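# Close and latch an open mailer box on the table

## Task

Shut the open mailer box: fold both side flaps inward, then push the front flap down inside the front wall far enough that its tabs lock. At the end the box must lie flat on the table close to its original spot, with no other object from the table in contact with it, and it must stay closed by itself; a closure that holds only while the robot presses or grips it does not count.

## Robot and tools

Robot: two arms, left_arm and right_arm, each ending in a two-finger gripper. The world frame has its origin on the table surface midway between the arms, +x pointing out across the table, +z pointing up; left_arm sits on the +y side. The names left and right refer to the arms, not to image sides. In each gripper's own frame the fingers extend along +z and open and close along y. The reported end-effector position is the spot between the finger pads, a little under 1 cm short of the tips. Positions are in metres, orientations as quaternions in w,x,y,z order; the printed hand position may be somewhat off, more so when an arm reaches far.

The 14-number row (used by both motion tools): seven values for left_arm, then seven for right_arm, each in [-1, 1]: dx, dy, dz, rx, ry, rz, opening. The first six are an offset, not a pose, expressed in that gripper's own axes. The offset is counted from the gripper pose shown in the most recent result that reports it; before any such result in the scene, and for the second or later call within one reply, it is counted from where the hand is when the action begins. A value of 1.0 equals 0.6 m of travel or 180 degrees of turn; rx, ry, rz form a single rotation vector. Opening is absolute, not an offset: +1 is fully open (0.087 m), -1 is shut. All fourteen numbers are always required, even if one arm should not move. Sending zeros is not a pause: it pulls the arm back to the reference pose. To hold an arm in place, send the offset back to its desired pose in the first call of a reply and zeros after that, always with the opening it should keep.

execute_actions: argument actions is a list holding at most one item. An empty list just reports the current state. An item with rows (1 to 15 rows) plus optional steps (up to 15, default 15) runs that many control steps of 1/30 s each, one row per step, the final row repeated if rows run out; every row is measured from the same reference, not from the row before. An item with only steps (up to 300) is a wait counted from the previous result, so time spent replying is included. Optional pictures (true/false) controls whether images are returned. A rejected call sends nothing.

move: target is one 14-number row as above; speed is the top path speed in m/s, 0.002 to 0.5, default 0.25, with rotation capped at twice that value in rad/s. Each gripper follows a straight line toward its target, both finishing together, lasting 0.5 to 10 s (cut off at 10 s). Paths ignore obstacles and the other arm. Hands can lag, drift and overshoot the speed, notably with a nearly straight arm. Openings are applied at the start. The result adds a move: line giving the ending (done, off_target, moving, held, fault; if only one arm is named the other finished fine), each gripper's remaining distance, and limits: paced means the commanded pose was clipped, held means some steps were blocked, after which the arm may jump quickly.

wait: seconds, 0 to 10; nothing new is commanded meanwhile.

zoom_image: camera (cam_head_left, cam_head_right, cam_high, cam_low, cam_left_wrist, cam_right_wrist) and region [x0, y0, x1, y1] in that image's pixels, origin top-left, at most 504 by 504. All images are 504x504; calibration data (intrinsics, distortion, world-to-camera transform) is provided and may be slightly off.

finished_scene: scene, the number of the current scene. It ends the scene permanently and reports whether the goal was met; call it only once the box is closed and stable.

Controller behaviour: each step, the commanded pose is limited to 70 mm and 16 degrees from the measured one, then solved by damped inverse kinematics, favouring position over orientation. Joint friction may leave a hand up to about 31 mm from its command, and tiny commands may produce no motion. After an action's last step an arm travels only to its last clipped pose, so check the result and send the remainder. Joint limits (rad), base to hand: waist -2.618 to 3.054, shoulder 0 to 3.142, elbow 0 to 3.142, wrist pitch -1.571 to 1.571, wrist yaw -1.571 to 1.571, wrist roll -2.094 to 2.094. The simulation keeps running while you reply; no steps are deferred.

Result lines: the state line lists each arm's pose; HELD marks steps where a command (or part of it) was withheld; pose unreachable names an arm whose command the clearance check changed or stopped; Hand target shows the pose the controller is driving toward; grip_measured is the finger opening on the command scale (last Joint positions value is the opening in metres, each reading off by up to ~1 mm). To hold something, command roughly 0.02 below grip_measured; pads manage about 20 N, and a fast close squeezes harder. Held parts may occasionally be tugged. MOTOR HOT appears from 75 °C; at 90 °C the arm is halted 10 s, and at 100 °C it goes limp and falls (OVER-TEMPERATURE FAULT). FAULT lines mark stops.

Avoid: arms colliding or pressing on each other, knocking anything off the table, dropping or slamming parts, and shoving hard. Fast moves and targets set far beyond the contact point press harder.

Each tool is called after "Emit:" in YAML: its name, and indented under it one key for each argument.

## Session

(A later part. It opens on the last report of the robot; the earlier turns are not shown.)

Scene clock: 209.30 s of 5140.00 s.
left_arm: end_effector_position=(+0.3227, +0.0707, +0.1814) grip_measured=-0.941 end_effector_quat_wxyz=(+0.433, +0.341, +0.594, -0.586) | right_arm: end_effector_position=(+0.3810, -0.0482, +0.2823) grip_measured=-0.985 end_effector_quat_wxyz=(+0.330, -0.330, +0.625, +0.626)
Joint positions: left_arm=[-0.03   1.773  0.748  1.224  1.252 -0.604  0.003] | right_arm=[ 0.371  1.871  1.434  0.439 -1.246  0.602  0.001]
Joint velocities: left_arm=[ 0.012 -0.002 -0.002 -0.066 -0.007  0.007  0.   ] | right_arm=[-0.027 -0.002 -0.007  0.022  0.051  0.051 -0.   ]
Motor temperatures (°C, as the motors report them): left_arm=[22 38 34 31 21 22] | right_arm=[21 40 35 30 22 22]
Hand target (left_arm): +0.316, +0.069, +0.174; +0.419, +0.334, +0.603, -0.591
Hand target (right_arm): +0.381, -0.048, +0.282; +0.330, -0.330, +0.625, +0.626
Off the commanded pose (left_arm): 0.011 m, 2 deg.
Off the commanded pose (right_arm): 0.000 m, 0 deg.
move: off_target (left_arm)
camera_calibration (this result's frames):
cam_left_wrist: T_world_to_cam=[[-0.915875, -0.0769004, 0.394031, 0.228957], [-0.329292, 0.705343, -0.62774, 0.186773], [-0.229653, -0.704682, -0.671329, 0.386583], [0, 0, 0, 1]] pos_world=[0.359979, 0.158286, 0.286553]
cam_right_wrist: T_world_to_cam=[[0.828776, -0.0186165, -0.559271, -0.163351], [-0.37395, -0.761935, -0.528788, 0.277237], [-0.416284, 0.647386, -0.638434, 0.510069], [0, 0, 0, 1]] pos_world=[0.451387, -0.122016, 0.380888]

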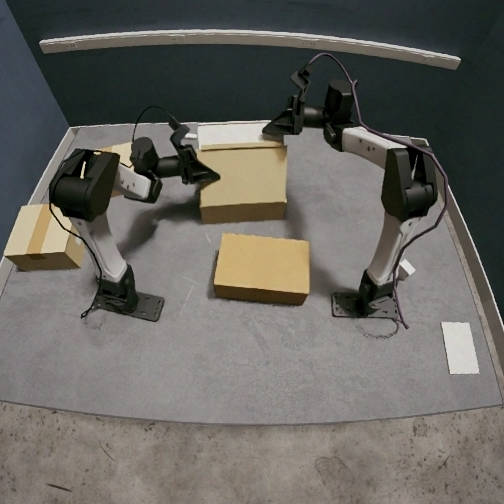

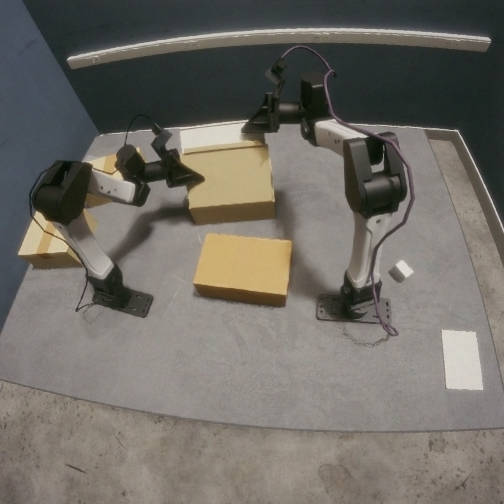

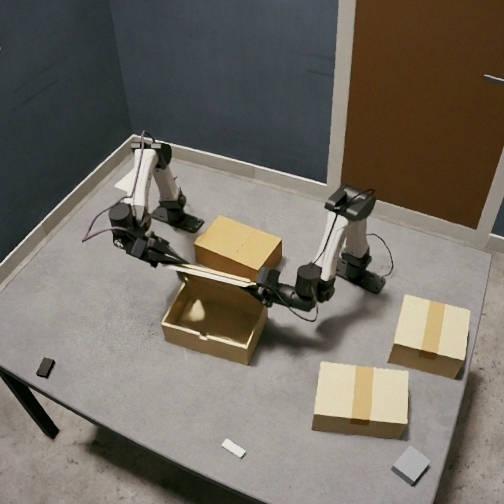

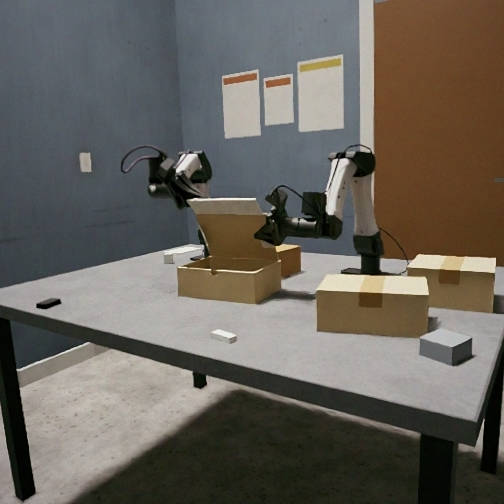

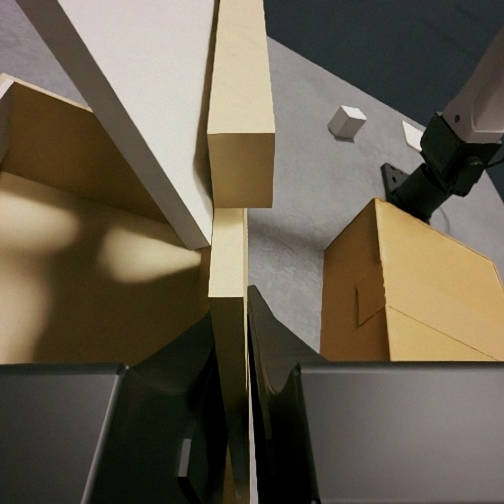

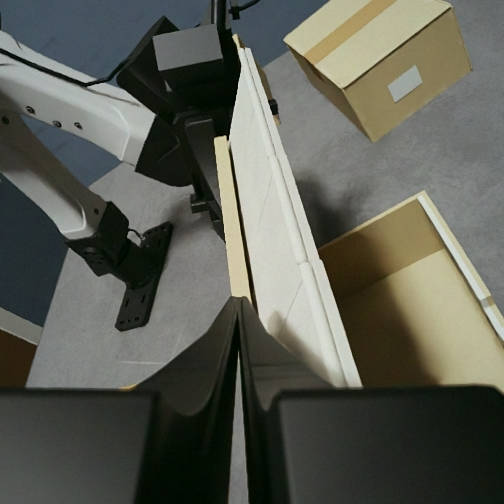

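Gripped. Sweep front flap.

Emit:
move:
  target: [0,0.01,0,0,0,0,-1, 0,-0.08,0,0,0,0,-1]
  speed: 0.04

Emit:
move:
  target: [0,0,0,0,0,0,-1, 0.1,-0.01,0,0,0,0,-1]
  speed: 0.04

Scene clock: 212.50 s of 5140.00 s.
left_arm: end_effector_position=(+0.3230, +0.0705, +0.1809) grip_measured=-0.941 end_effector_quat_wxyz=(+0.432, +0.339, +0.595, -0.587) | right_arm: end_effector_position=(+0.4143, -0.0468, +0.2532) grip_measured=-0.985 end_effector_quat_wxyz=(+0.321, -0.324, +0.631, +0.627)
Joint positions: left_arm=[-0.03   1.775  0.748  1.225  1.25  -0.607  0.003] | right_arm=[ 0.351  2.017  1.529  0.464 -1.267  0.602  0.001]
Joint velocities: left_arm=[ 0.002  0.017  0.007  0.037 -0.007  0.037  0.001] | right_arm=[-0.046 -0.002 -0.002  0.022 -0.037  0.037 -0.001]
Motor temperatures (°C, as the motors report them): left_arm=[22 38 33 31 21 22] | right_arm=[21 40 35 30 22 22]
Hand target (left_arm): +0.328, +0.071, +0.179; +0.433, +0.341, +0.594, -0.586
Hand target (right_arm): +0.420, -0.048, +0.255; +0.330, -0.330, +0.625, +0.626
Off the commanded pose (left_arm): 0.006 m, 0 deg.
Off the commanded pose (right_arm): 0.007 m, 1 deg.
move: done
camera_calibration (this result's frames):
cam_left_wrist: T_world_to_cam=[[-0.913919, -0.0781653, 0.3983, 0.228147], [-0.333349, 0.704411, -0.626645, 0.187857], [-0.231585, -0.705475, -0.669831, 0.3866], [0, 0, 0, 1]] pos_world=[0.36066, 0.158241, 0.285805]
cam_right_wrist: T_world_to_cam=[[0.814909, -0.0230195, -0.579131, -0.196594], [-0.386647, -0.765967, -0.513614, 0.276655], [-0.431772, 0.642468, -0.633094, 0.509276], [0, 0, 0, 1]] pos_world=[0.487065, -0.119811, 0.35066]

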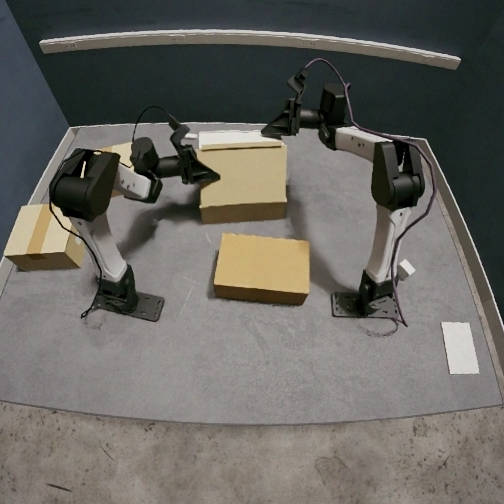

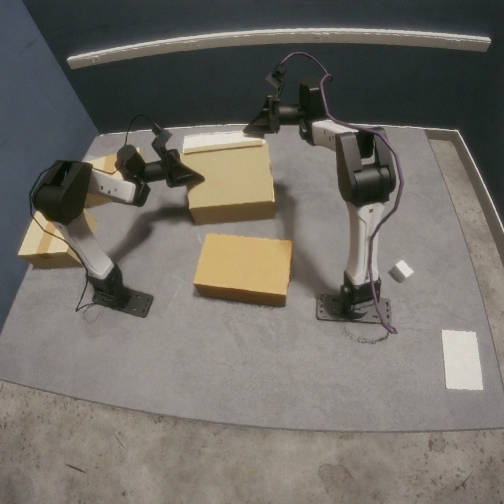

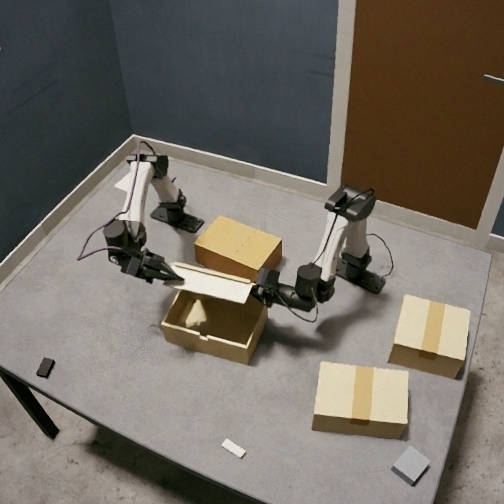

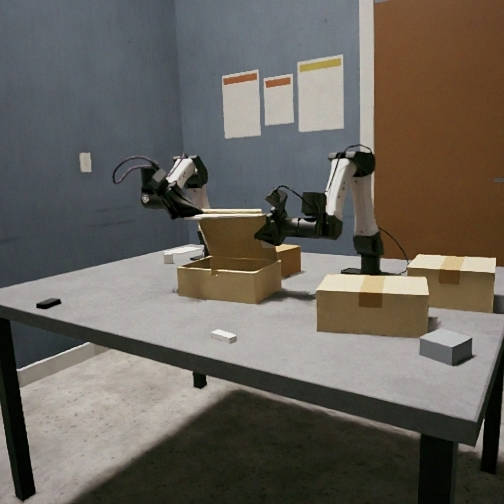

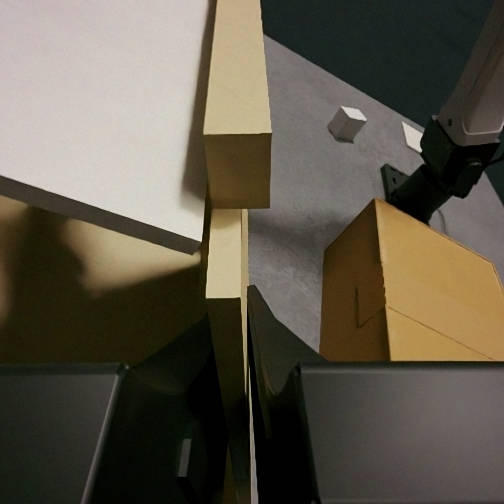

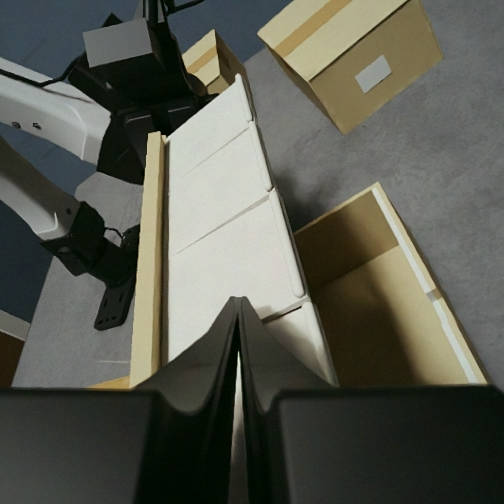

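Scene clock: 214.23 s of 5140.00 s.
left_arm: end_effector_position=(+0.3190, +0.0705, +0.1809) grip_measured=-0.941 end_effector_quat_wxyz=(+0.425, +0.346, +0.592, -0.591) | right_arm: end_effector_position=(+0.3946, -0.0516, +0.1984) grip_measured=-0.985 end_effector_quat_wxyz=(+0.322, -0.312, +0.640, +0.624)
Joint positions: left_arm=[-0.03   1.775  0.748  1.231  1.272 -0.614  0.003] | right_arm=[ 0.356  2.003  1.285  0.676 -1.237  0.601  0.001]
Joint velocities: left_arm=[0.012 0.012 0.007 0.022 0.051 0.037 0.   ] | right_arm=[-0.007  0.002  0.022  0.066 -0.081 -0.066 -0.   ]
Motor temperatures (°C, as the motors report them): left_arm=[22 38 33 31 21 22] | right_arm=[21 41 35 30 22 22]
Hand target (left_arm): +0.323, +0.071, +0.181; +0.432, +0.339, +0.595, -0.587
Hand target (right_arm): +0.384, -0.047, +0.201; +0.320, -0.325, +0.632, +0.627
Off the commanded pose (left_arm): 0.004 m, 1 deg.
Off the commanded pose (right_arm): 0.012 m, 2 deg.
move: off_target (right_arm)
camera_calibration (this result's frames):
cam_left_wrist: T_world_to_cam=[[-0.91515, -0.0589093, 0.398785, 0.223408], [-0.318116, 0.713147, -0.624679, 0.180634], [-0.247593, -0.698535, -0.671377, 0.390573], [0, 0, 0, 1]] pos_world=[0.358618, 0.157171, 0.285968]
cam_right_wrist: T_world_to_cam=[[0.804003, -0.0469455, -0.59277, -0.206646], [-0.414243, -0.759396, -0.501717, 0.246045], [-0.426594, 0.648932, -0.630004, 0.466846], [0, 0, 0, 1]] pos_world=[0.46722, -0.125807, 0.295066]

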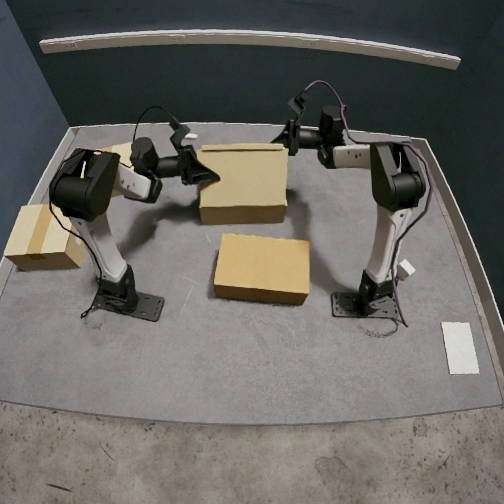

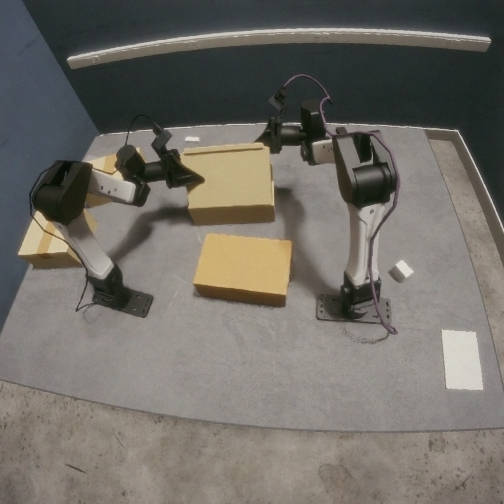

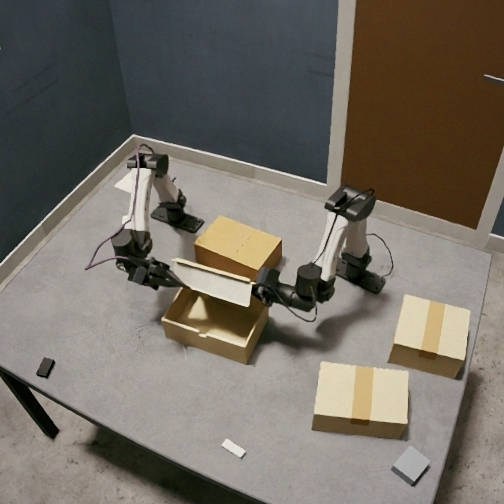

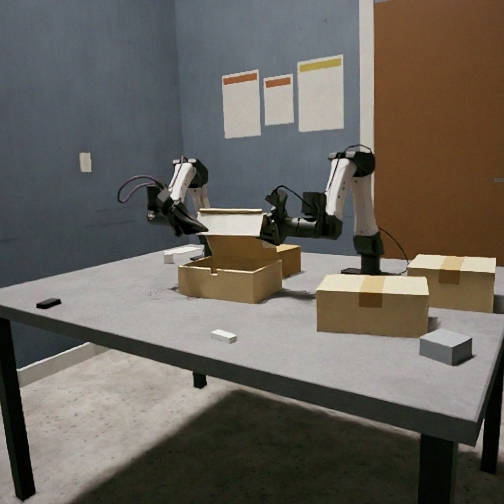

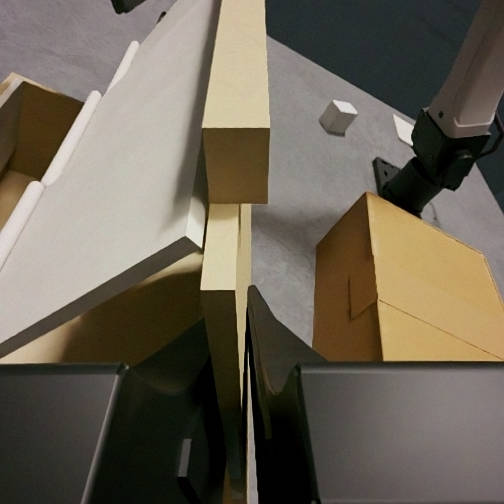

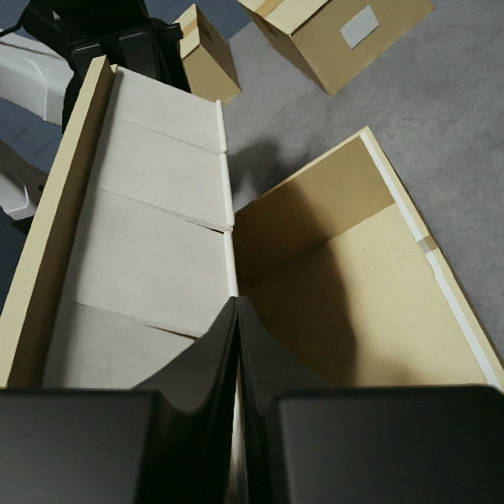

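Emit:
move:
  target: [0,0,0,0,0,0,-1, 0,-0.02,-0.22,0,0,0,-1]
  speed: 0.12

Emit:
move:
  target: [0.043,0.098,0,0,0,-0.2,-1, 0,0,0,0,0,0,-1]
  speed: 0.12

Scene clock: 218.77 s of 5140.00 s.
left_arm: end_effector_position=(+0.3180, +0.0705, +0.1811) grip_measured=-0.941 end_effector_quat_wxyz=(+0.424, +0.348, +0.591, -0.592) | right_arm: end_effector_position=(+0.4065, -0.1823, +0.1895) grip_measured=-0.985 end_effector_quat_wxyz=(+0.326, -0.307, +0.638, +0.626)
Joint positions: left_arm=[-0.03   1.775  0.748  1.235  1.277 -0.616  0.003] | right_arm=[ 0.044  1.981  1.226  0.648 -1.539  0.536  0.001]
Joint velocities: left_arm=[ 0.007 -0.007 -0.022  0.051 -0.022  0.051 -0.001] | right_arm=[-0.007  0.007 -0.002  0.022 -0.007 -0.095 -0.001]
Motor temperatures (°C, as the motors report them): left_arm=[22 37 33 31 21 22] | right_arm=[21 41 34 30 22 22]
Hand target (left_arm): +0.319, +0.071, +0.181; +0.425, +0.346, +0.592, -0.591
Hand target (right_arm): +0.400, -0.183, +0.193; +0.324, -0.310, +0.637, +0.627
Off the commanded pose (left_arm): 0.001 m, 0 deg.
Off the commanded pose (right_arm): 0.007 m, 1 deg.
move: done
camera_calibration (this result's frames):
cam_left_wrist: T_world_to_cam=[[-0.916272, -0.05414, 0.396881, 0.222831], [-0.313028, 0.714985, -0.625148, 0.178784], [-0.249918, -0.697041, -0.672068, 0.391248], [0, 0, 0, 1]] pos_world=[0.357919, 0.156952, 0.286274]
cam_right_wrist: T_world_to_cam=[[0.802404, -0.0478555, -0.59486, -0.226732], [-0.421955, -0.75038, -0.508806, 0.153415], [-0.422022, 0.659272, -0.622301, 0.549744], [0, 0, 0, 1]] pos_world=[0.478669, -0.258161, 0.285291]

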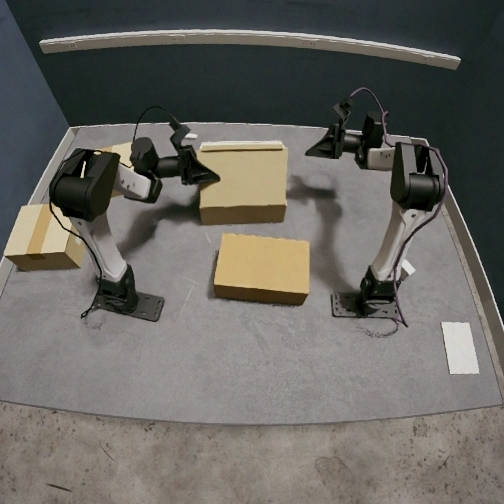

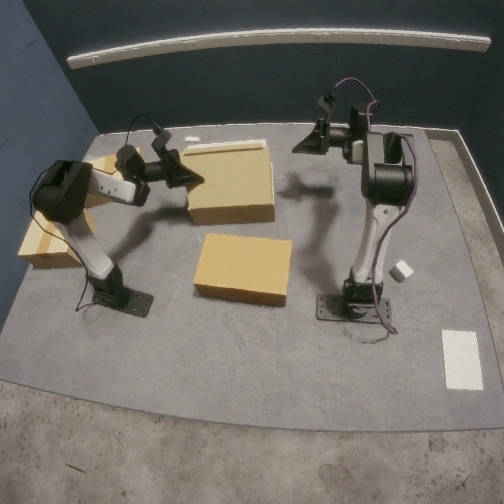

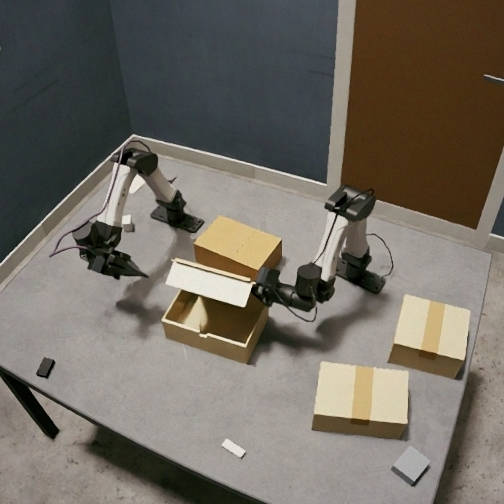

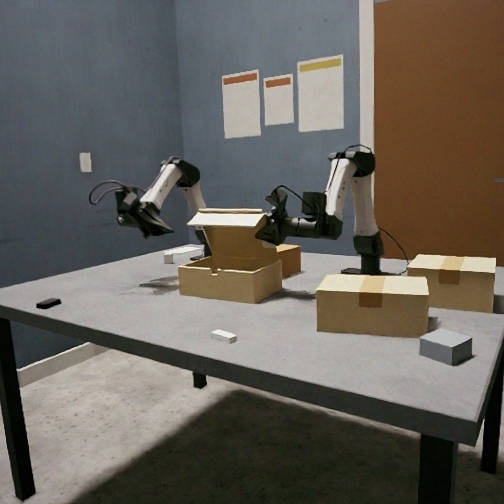

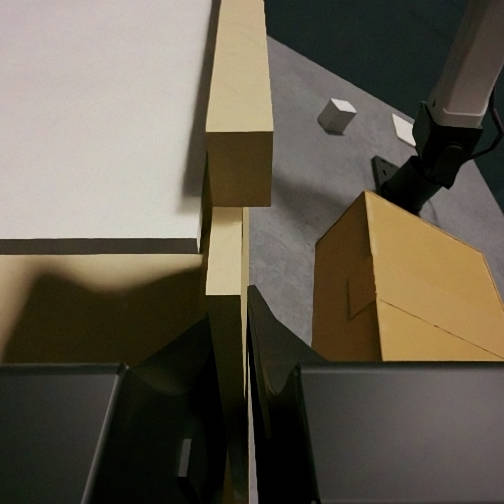

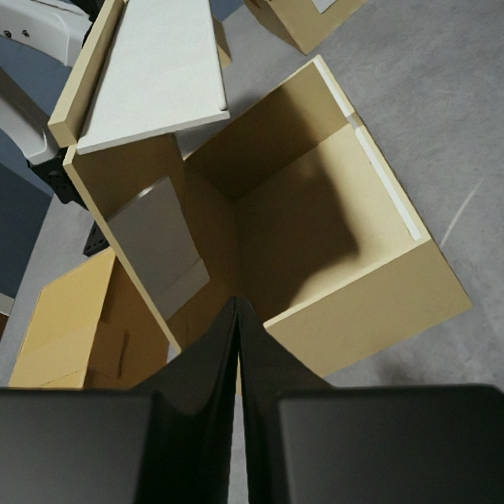

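Scene clock: 221.70 s of 5140.00 s.
left_arm: end_effector_position=(+0.3568, +0.0693, +0.1396) grip_measured=-0.939 end_effector_quat_wxyz=(+0.220, +0.145, +0.669, -0.695) | right_arm: end_effector_position=(+0.4065, -0.1823, +0.1895) grip_measured=-0.985 end_effector_quat_wxyz=(+0.326, -0.307, +0.639, +0.626)
Joint positions: left_arm=[-0.002  2.134  0.948  1.421  1.301 -1.277  0.003] | right_arm=[ 0.044  1.981  1.226  0.648 -1.539  0.536  0.001]
Joint velocities: left_arm=[ 0.002  0.012 -0.012 -0.022 -0.007 -0.007 -0.001] | right_arm=[ 0.002 -0.012 -0.002  0.007  0.051  0.037 -0.   ]
Motor temperatures (°C, as the motors report them): left_arm=[22 37 33 31 21 22] | right_arm=[21 41 34 30 22 22]
Hand target (left_arm): +0.360, +0.072, +0.131; +0.220, +0.148, +0.670, -0.693
Hand target (right_arm): +0.407, -0.182, +0.190; +0.326, -0.307, +0.639, +0.626
Off the commanded pose (left_arm): 0.008 m, 0 deg.
Off the commanded pose (right_arm): 0.000 m, 0 deg.
move: done
camera_calibration (this result's frames):
cam_left_wrist: T_world_to_cam=[[-0.507026, 0.0105016, 0.861867, 0.059359], [-0.611319, 0.700529, -0.368168, 0.237383], [-0.607629, -0.713546, -0.348767, 0.455856], [0, 0, 0, 1]] pos_world=[0.452205, 0.158357, 0.195225]
cam_right_wrist: T_world_to_cam=[[0.802177, -0.0478553, -0.595166, -0.226581], [-0.422149, -0.75038, -0.508645, 0.153447], [-0.422259, 0.659272, -0.62214, 0.54979], [0, 0, 0, 1]] pos_world=[0.478689, -0.258161, 0.285243]

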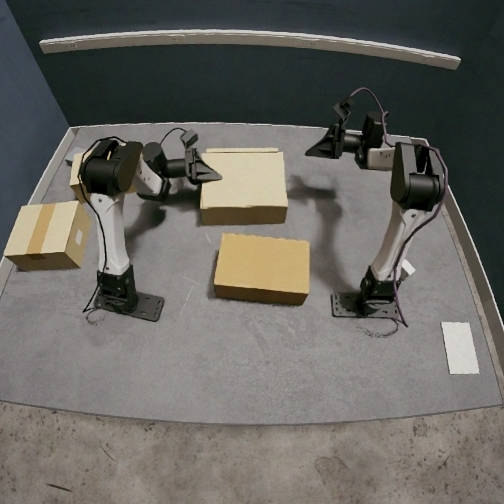

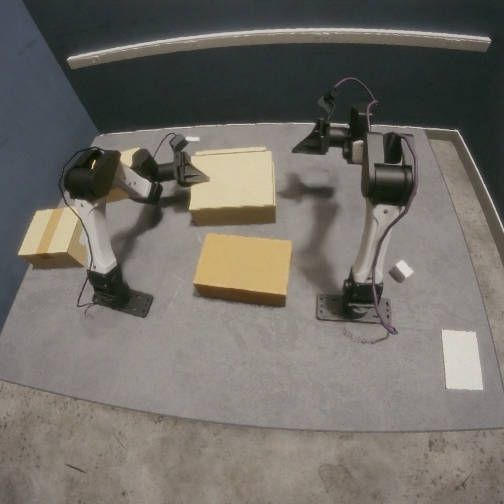

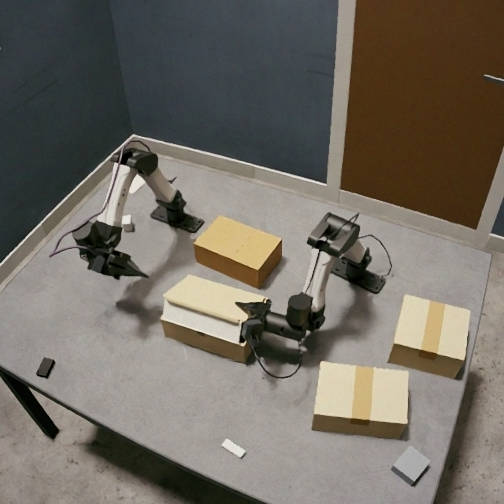

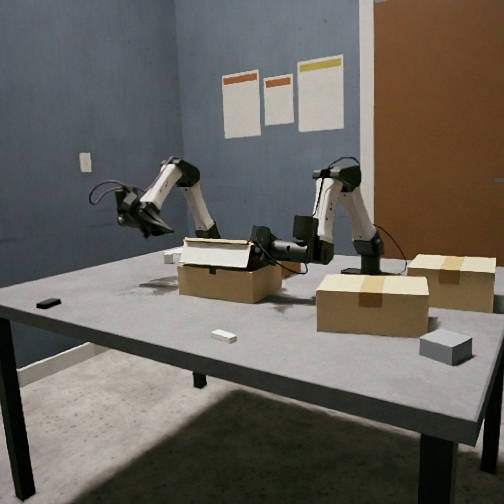

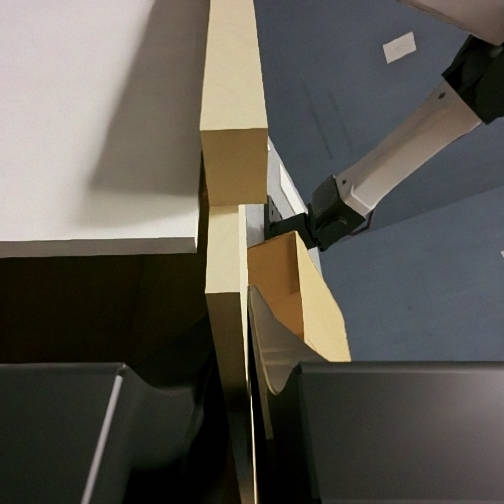

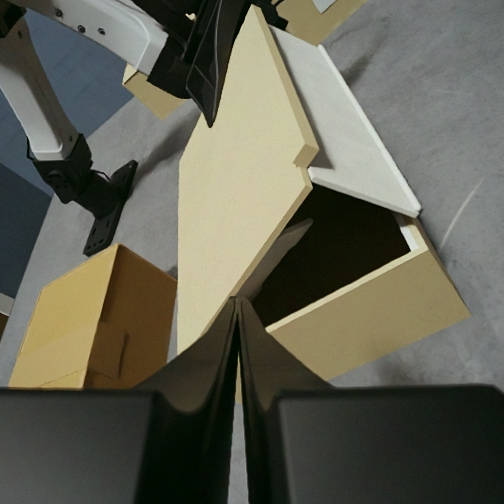

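Emit:
move:
  target: [0,0,0,0,0,0,-1, 0.008,-0.19,0,0,0,-0.2,-1]
  speed: 0.15

Emit:
move:
  target: [0,0,0,0,0,0,-1, 0,0,0.2,0,0,0,-1]
  speed: 0.1

Scene clock: 226.97 s of 5140.00 s.
left_arm: end_effector_position=(+0.3567, +0.0693, +0.1398) grip_measured=-0.939 end_effector_quat_wxyz=(+0.219, +0.144, +0.669, -0.695) | right_arm: end_effector_position=(+0.4895, -0.1830, +0.1153) grip_measured=-0.985 end_effector_quat_wxyz=(+0.497, -0.481, +0.519, +0.503)
Joint positions: left_arm=[-0.002  2.135  0.948  1.425  1.3   -1.283  0.003] | right_arm=[ 0.044  2.319  1.455  0.829 -1.54   0.009  0.001]
Joint velocities: left_arm=[-0.007  0.007  0.017  0.037 -0.022 -0.007 -0.   ] | right_arm=[ 0.012 -0.002 -0.017 -0.022 -0.095 -0.007  0.   ]
Motor temperatures (°C, as the motors report them): left_arm=[22 38 33 31 21 22] | right_arm=[21 41 34 30 22 22]
Hand target (left_arm): +0.357, +0.069, +0.140; +0.220, +0.145, +0.669, -0.695
Hand target (right_arm): +0.495, -0.186, +0.118; +0.504, -0.488, +0.512, +0.496
Off the commanded pose (left_arm): 0.000 m, 0 deg.
Off the commanded pose (right_arm): 0.006 m, 2 deg.
move: done
camera_calibration (this result's frames):
cam_left_wrist: T_world_to_cam=[[-0.504052, 0.0114633, 0.863597, 0.0577505], [-0.612579, 0.700129, -0.366834, 0.237724], [-0.608834, -0.713925, -0.345879, 0.455947], [0, 0, 0, 1]] pos_world=[0.45233, 0.158413, 0.195035]
cam_right_wrist: T_world_to_cam=[[0.997927, -0.0519148, -0.03803, -0.498122], [-0.0641897, -0.760798, -0.645807, -0.0111022], [0.00459371, 0.646909, -0.762553, 0.344121], [0, 0, 0, 1]] pos_world=[0.494796, -0.256921, 0.236297]

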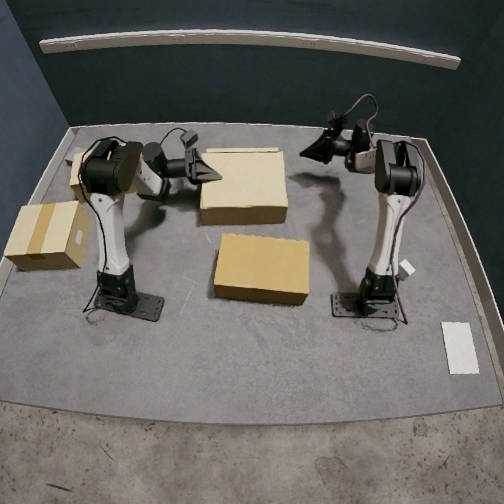

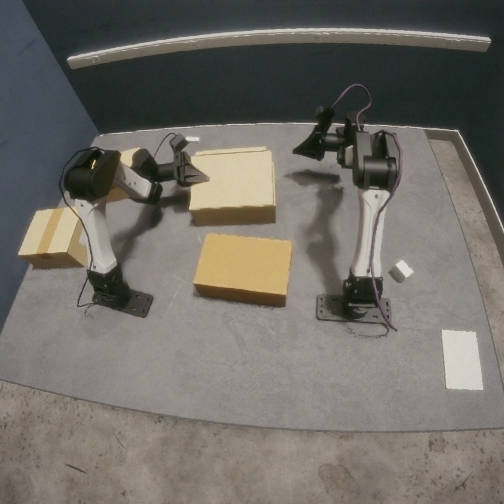

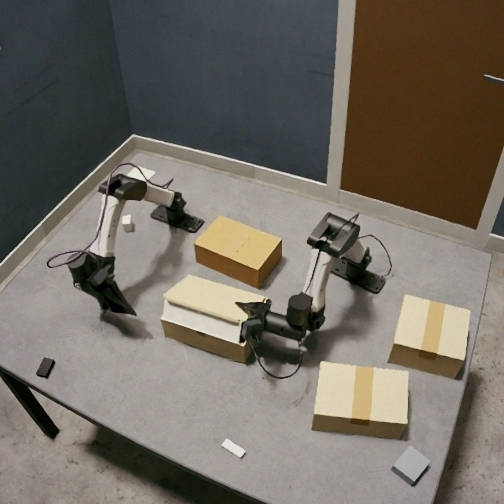

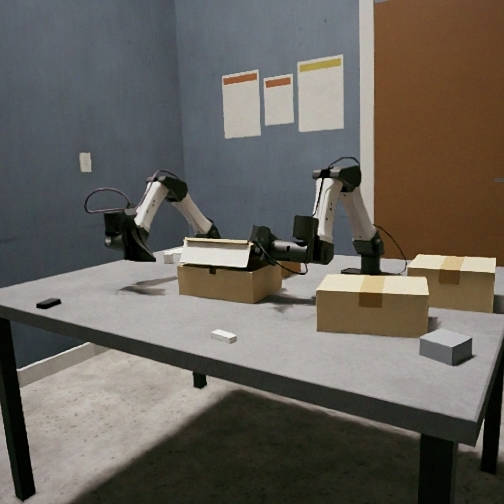

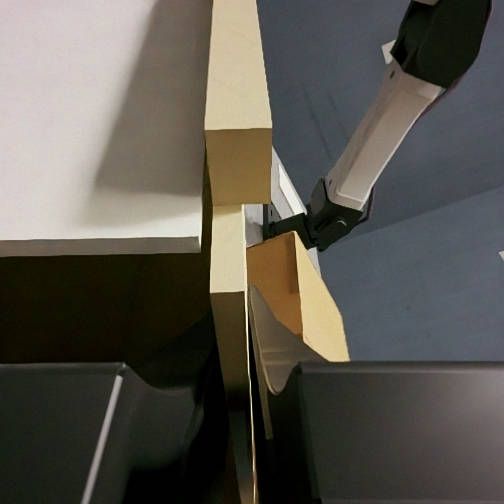

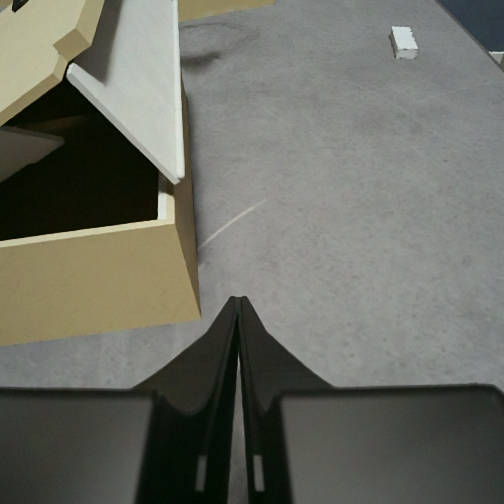

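Scene clock: 228.57 s of 5140.00 s.
left_arm: end_effector_position=(+0.3567, +0.0693, +0.1399) grip_measured=-0.939 end_effector_quat_wxyz=(+0.218, +0.143, +0.669, -0.696) | right_arm: end_effector_position=(+0.4896, -0.0652, +0.1163) grip_measured=-0.985 end_effector_quat_wxyz=(+0.498, -0.487, +0.513, +0.501)
Joint positions: left_arm=[-0.002  2.135  0.948  1.425  1.3   -1.285  0.003] | right_arm=[ 0.286  2.369  1.544  0.819 -1.307  0.024  0.001]
Joint velocities: left_arm=[-0.012 -0.017 -0.007  0.022 -0.007  0.007  0.   ] | right_arm=[-0.007 -0.002  0.002  0.007 -0.022 -0.007 -0.001]
Motor temperatures (°C, as the motors report them): left_arm=[22 38 33 31 21 22] | right_arm=[21 42 35 30 22 22]
Hand target (left_arm): +0.357, +0.069, +0.140; +0.219, +0.144, +0.669, -0.695
Hand target (right_arm): +0.494, -0.064, +0.115; +0.496, -0.481, +0.519, +0.502
Off the commanded pose (left_arm): 0.000 m, 0 deg.
Off the commanded pose (right_arm): 0.004 m, 1 deg.
move: done
camera_calibration (this result's frames):
cam_left_wrist: T_world_to_cam=[[-0.502413, 0.0116778, 0.864549, 0.0569385], [-0.613189, 0.700137, -0.365797, 0.237797], [-0.609574, -0.713913, -0.344597, 0.456031], [0, 0, 0, 1]] pos_world=[0.452406, 0.158412, 0.194906]
cam_right_wrist: T_world_to_cam=[[0.998761, -0.0439384, -0.0233497, -0.493688], [-0.0486159, -0.76179, -0.645997, 0.0715116], [0.0105965, 0.646332, -0.762983, 0.265774], [0, 0, 0, 1]] pos_world=[0.493737, -0.138993, 0.237449]

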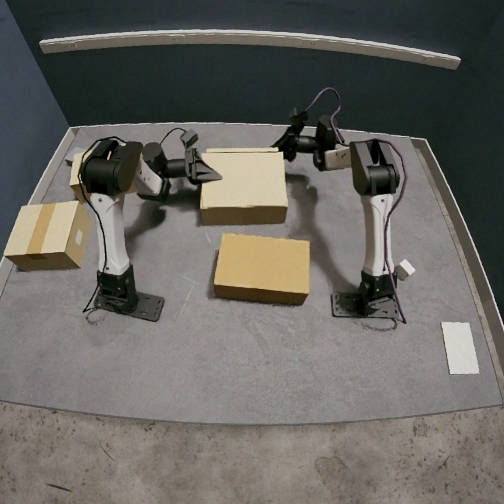

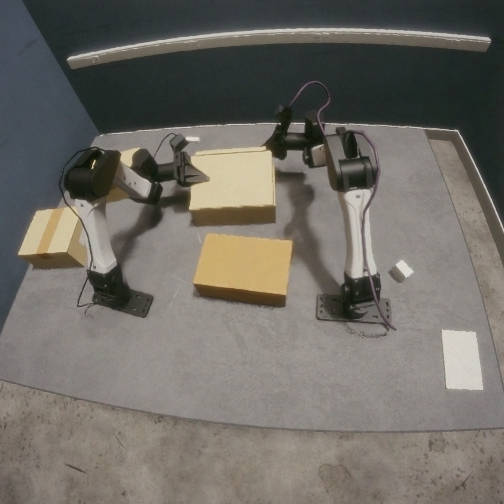

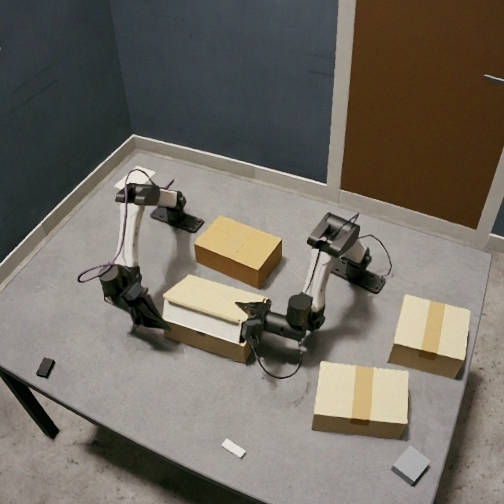

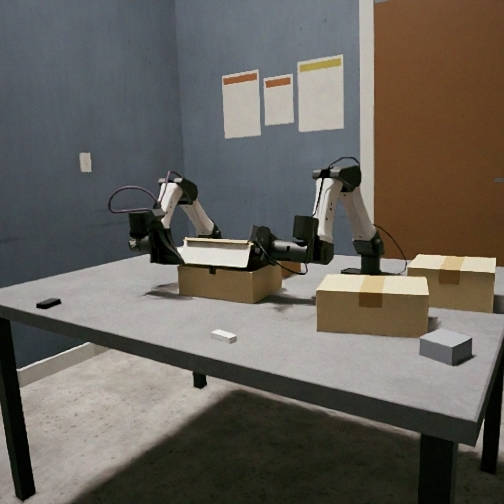

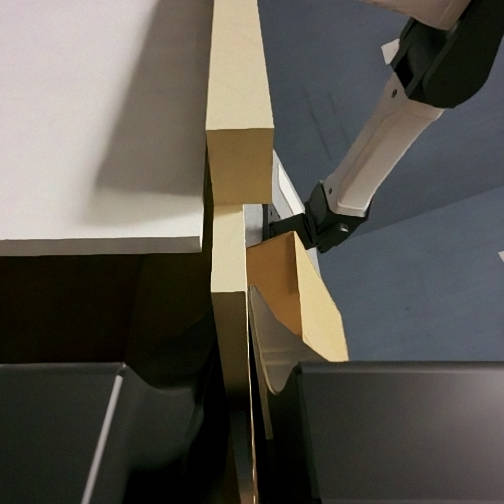

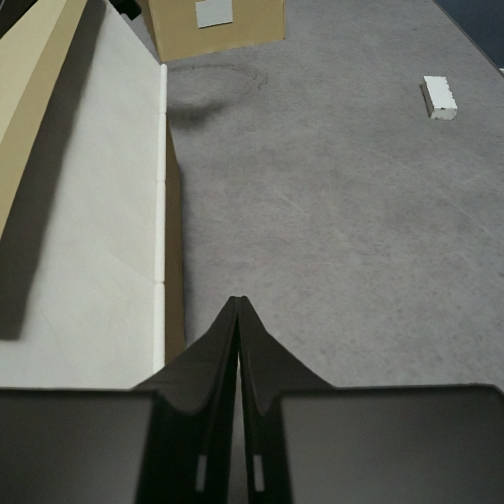

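Emit:
move:
  target: [0,0,0,0,0,0,-1, -0.02,0.08,0,0,0,0,-1]
  speed: 0.04

Scene clock: 231.43 s of 5140.00 s.
left_arm: end_effector_position=(+0.3555, +0.0695, +0.1438) grip_measured=-0.941 end_effector_quat_wxyz=(+0.224, +0.151, +0.666, -0.696) | right_arm: end_effector_position=(+0.4475, -0.0700, +0.1130) grip_measured=-0.985 end_effector_quat_wxyz=(+0.483, -0.472, +0.535, +0.507)
Joint positions: left_arm=[-0.002  2.129  0.948  1.444  1.304 -1.291  0.003] | right_arm=[ 0.299  2.231  1.308  0.856 -1.278  0.023  0.001]
Joint velocities: left_arm=[-0.002  0.007  0.012  0.022 -0.007  0.037  0.   ] | right_arm=[-0.002  0.012  0.002  0.007  0.022  0.022  0.001]
Motor temperatures (°C, as the motors report them): left_arm=[22 38 33 31 21 22] | right_arm=[21 42 35 30 22 22]
Hand target (left_arm): +0.357, +0.069, +0.140; +0.219, +0.143, +0.669, -0.696
Hand target (right_arm): +0.442, -0.064, +0.129; +0.498, -0.487, +0.514, +0.501
Off the commanded pose (left_arm): 0.004 m, 1 deg.
Off the commanded pose (right_arm): 0.019 m, 4 deg.
move: off_target (right_arm)
camera_calibration (this result's frames):
cam_left_wrist: T_world_to_cam=[[-0.519254, 0.0172065, 0.854446, 0.0600106], [-0.60298, 0.701137, -0.380555, 0.236865], [-0.605632, -0.712819, -0.353693, 0.456632], [0, 0, 0, 1]] pos_world=[0.450537, 0.158388, 0.200372]
cam_right_wrist: T_world_to_cam=[[0.99498, -0.0599606, -0.0801262, -0.444935], [-0.0971515, -0.770888, -0.629519, 0.082963], [-0.024022, 0.634143, -0.772843, 0.282516], [0, 0, 0, 1]] pos_world=[0.457548, -0.141879, 0.234917]

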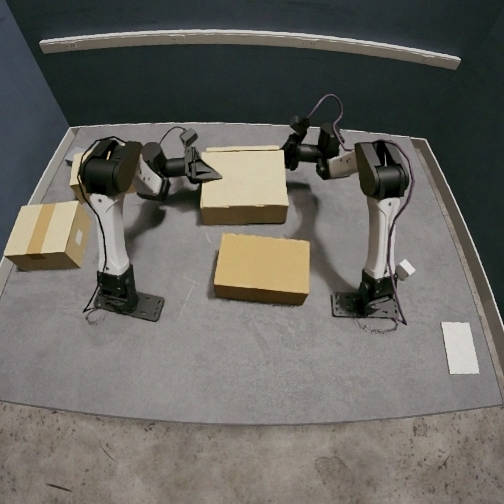

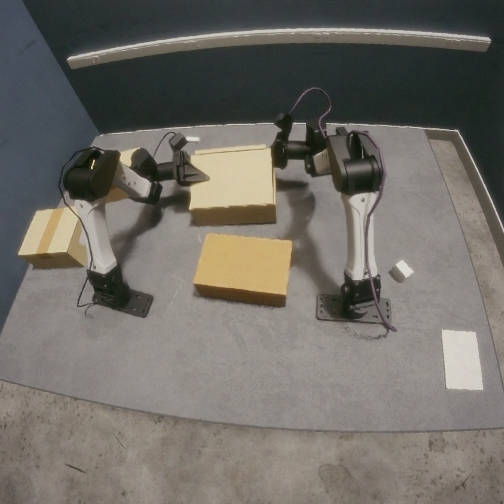

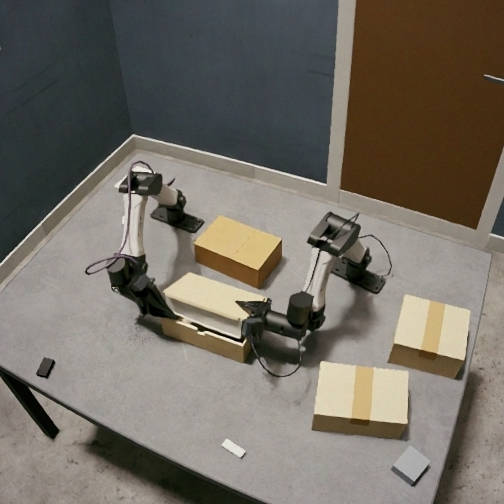

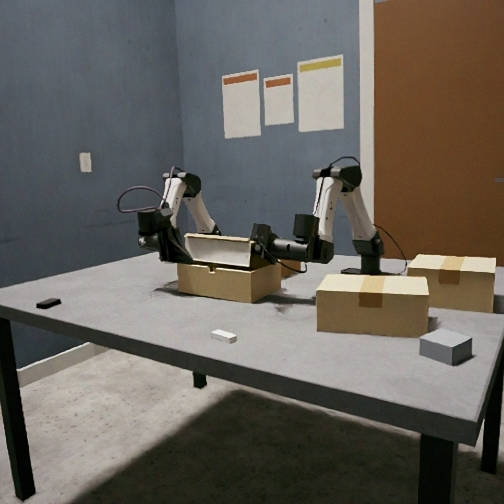

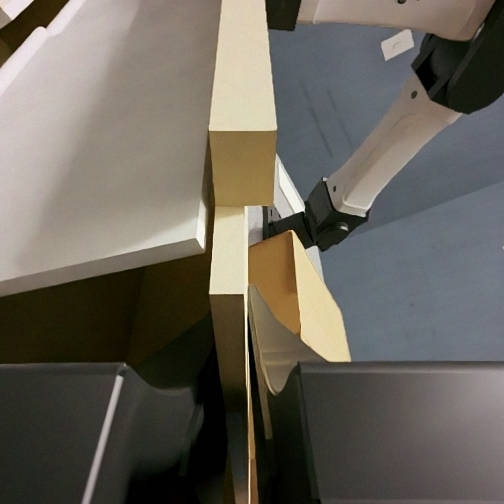

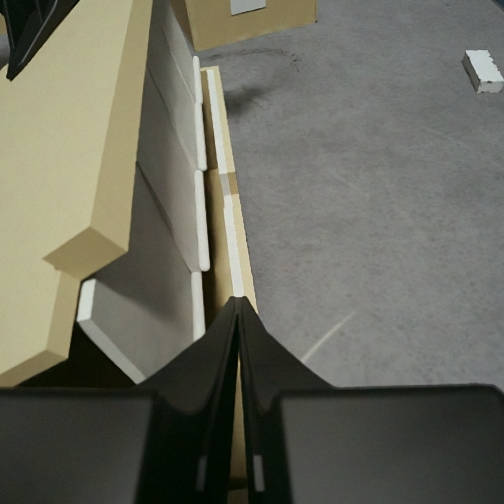

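Inside. Lower lid ~12°, easing the finger out slightly.

Emit:
move:
  target: [0.005,0.06,0,0,0,-0.07,-1, 0,0,-0.03,0,0,0,-1]
  speed: 0.04

Scene clock: 236.50 s of 5140.00 s.
left_arm: end_effector_position=(+0.3654, +0.0673, +0.1412) grip_measured=-0.933 end_effector_quat_wxyz=(+0.186, +0.127, +0.662, -0.715) | right_arm: end_effector_position=(+0.4507, -0.0780, +0.1133) grip_measured=-0.985 end_effector_quat_wxyz=(+0.488, -0.475, +0.532, +0.503)
Joint positions: left_arm=[-0.002  2.23   1.033  1.571  1.319 -1.49   0.003] | right_arm=[ 0.281  2.231  1.308  0.857 -1.293  0.008  0.001]
Joint velocities: left_arm=[-0.007 -0.032 -0.012 -0.037 -0.037 -0.051  0.   ] | right_arm=[-0.002 -0.017 -0.012  0.066  0.037 -0.051  0.   ]
Motor temperatures (°C, as the motors report them): left_arm=[22 38 33 31 21 22] | right_arm=[21 43 34 30 22 22]
Hand target (left_arm): +0.368, +0.069, +0.111; +0.147, +0.077, +0.678, -0.716
Hand target (right_arm): +0.447, -0.087, +0.113; +0.483, -0.472, +0.535, +0.507
Off the commanded pose (left_arm): 0.030 m, 8 deg.
Off the commanded pose (right_arm): 0.011 m, 1 deg.
move: off_target (left_arm, right_arm)
camera_calibration (this result's frames):
cam_left_wrist: T_world_to_cam=[[-0.440998, 0.0572793, 0.895678, 0.0303182], [-0.613637, 0.709021, -0.347474, 0.242044], [-0.654958, -0.702857, -0.277528, 0.466755], [0, 0, 0, 1]] pos_world=[0.467603, 0.154711, 0.186487]
cam_right_wrist: T_world_to_cam=[[0.995945, -0.0627073, -0.06451, -0.451002], [-0.089398, -0.770206, -0.631498, 0.074055], [-0.0100864, 0.634705, -0.772689, 0.281611], [0, 0, 0, 1]] pos_world=[0.458634, -0.149983, 0.235269]

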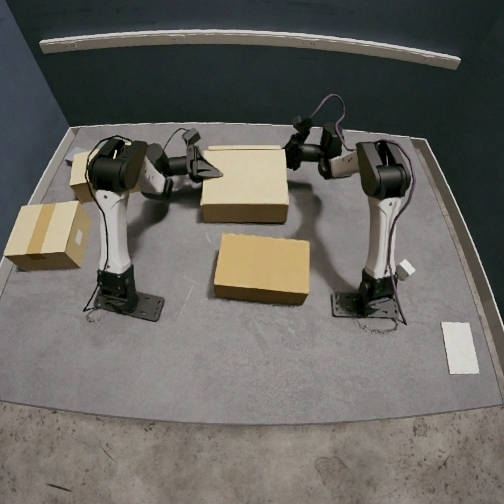

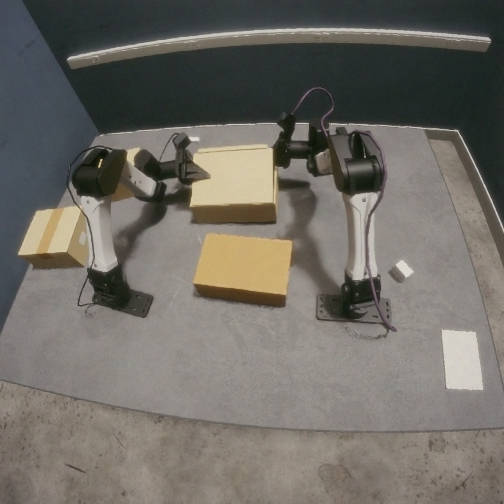

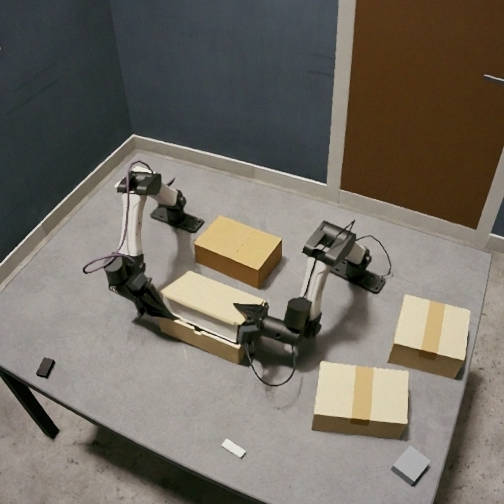

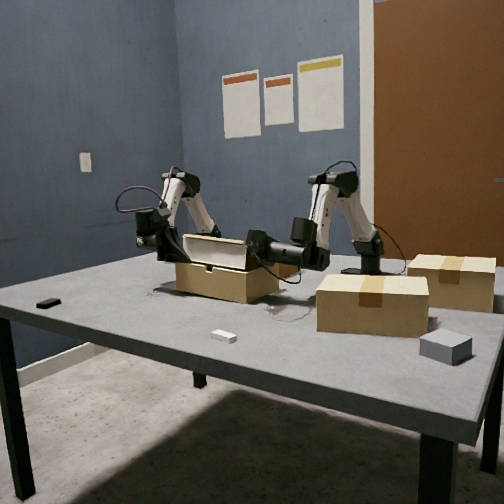

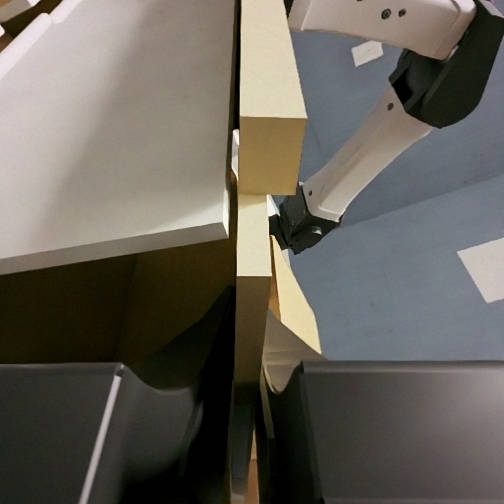

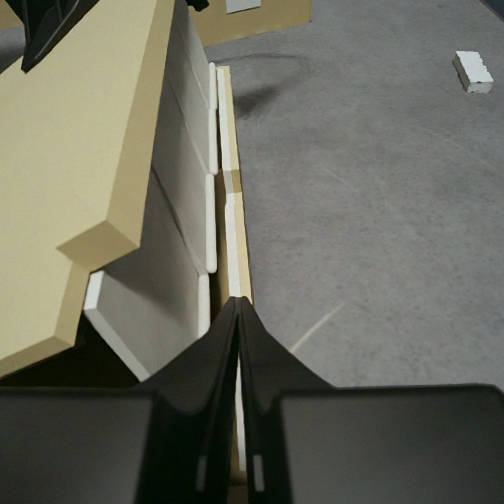

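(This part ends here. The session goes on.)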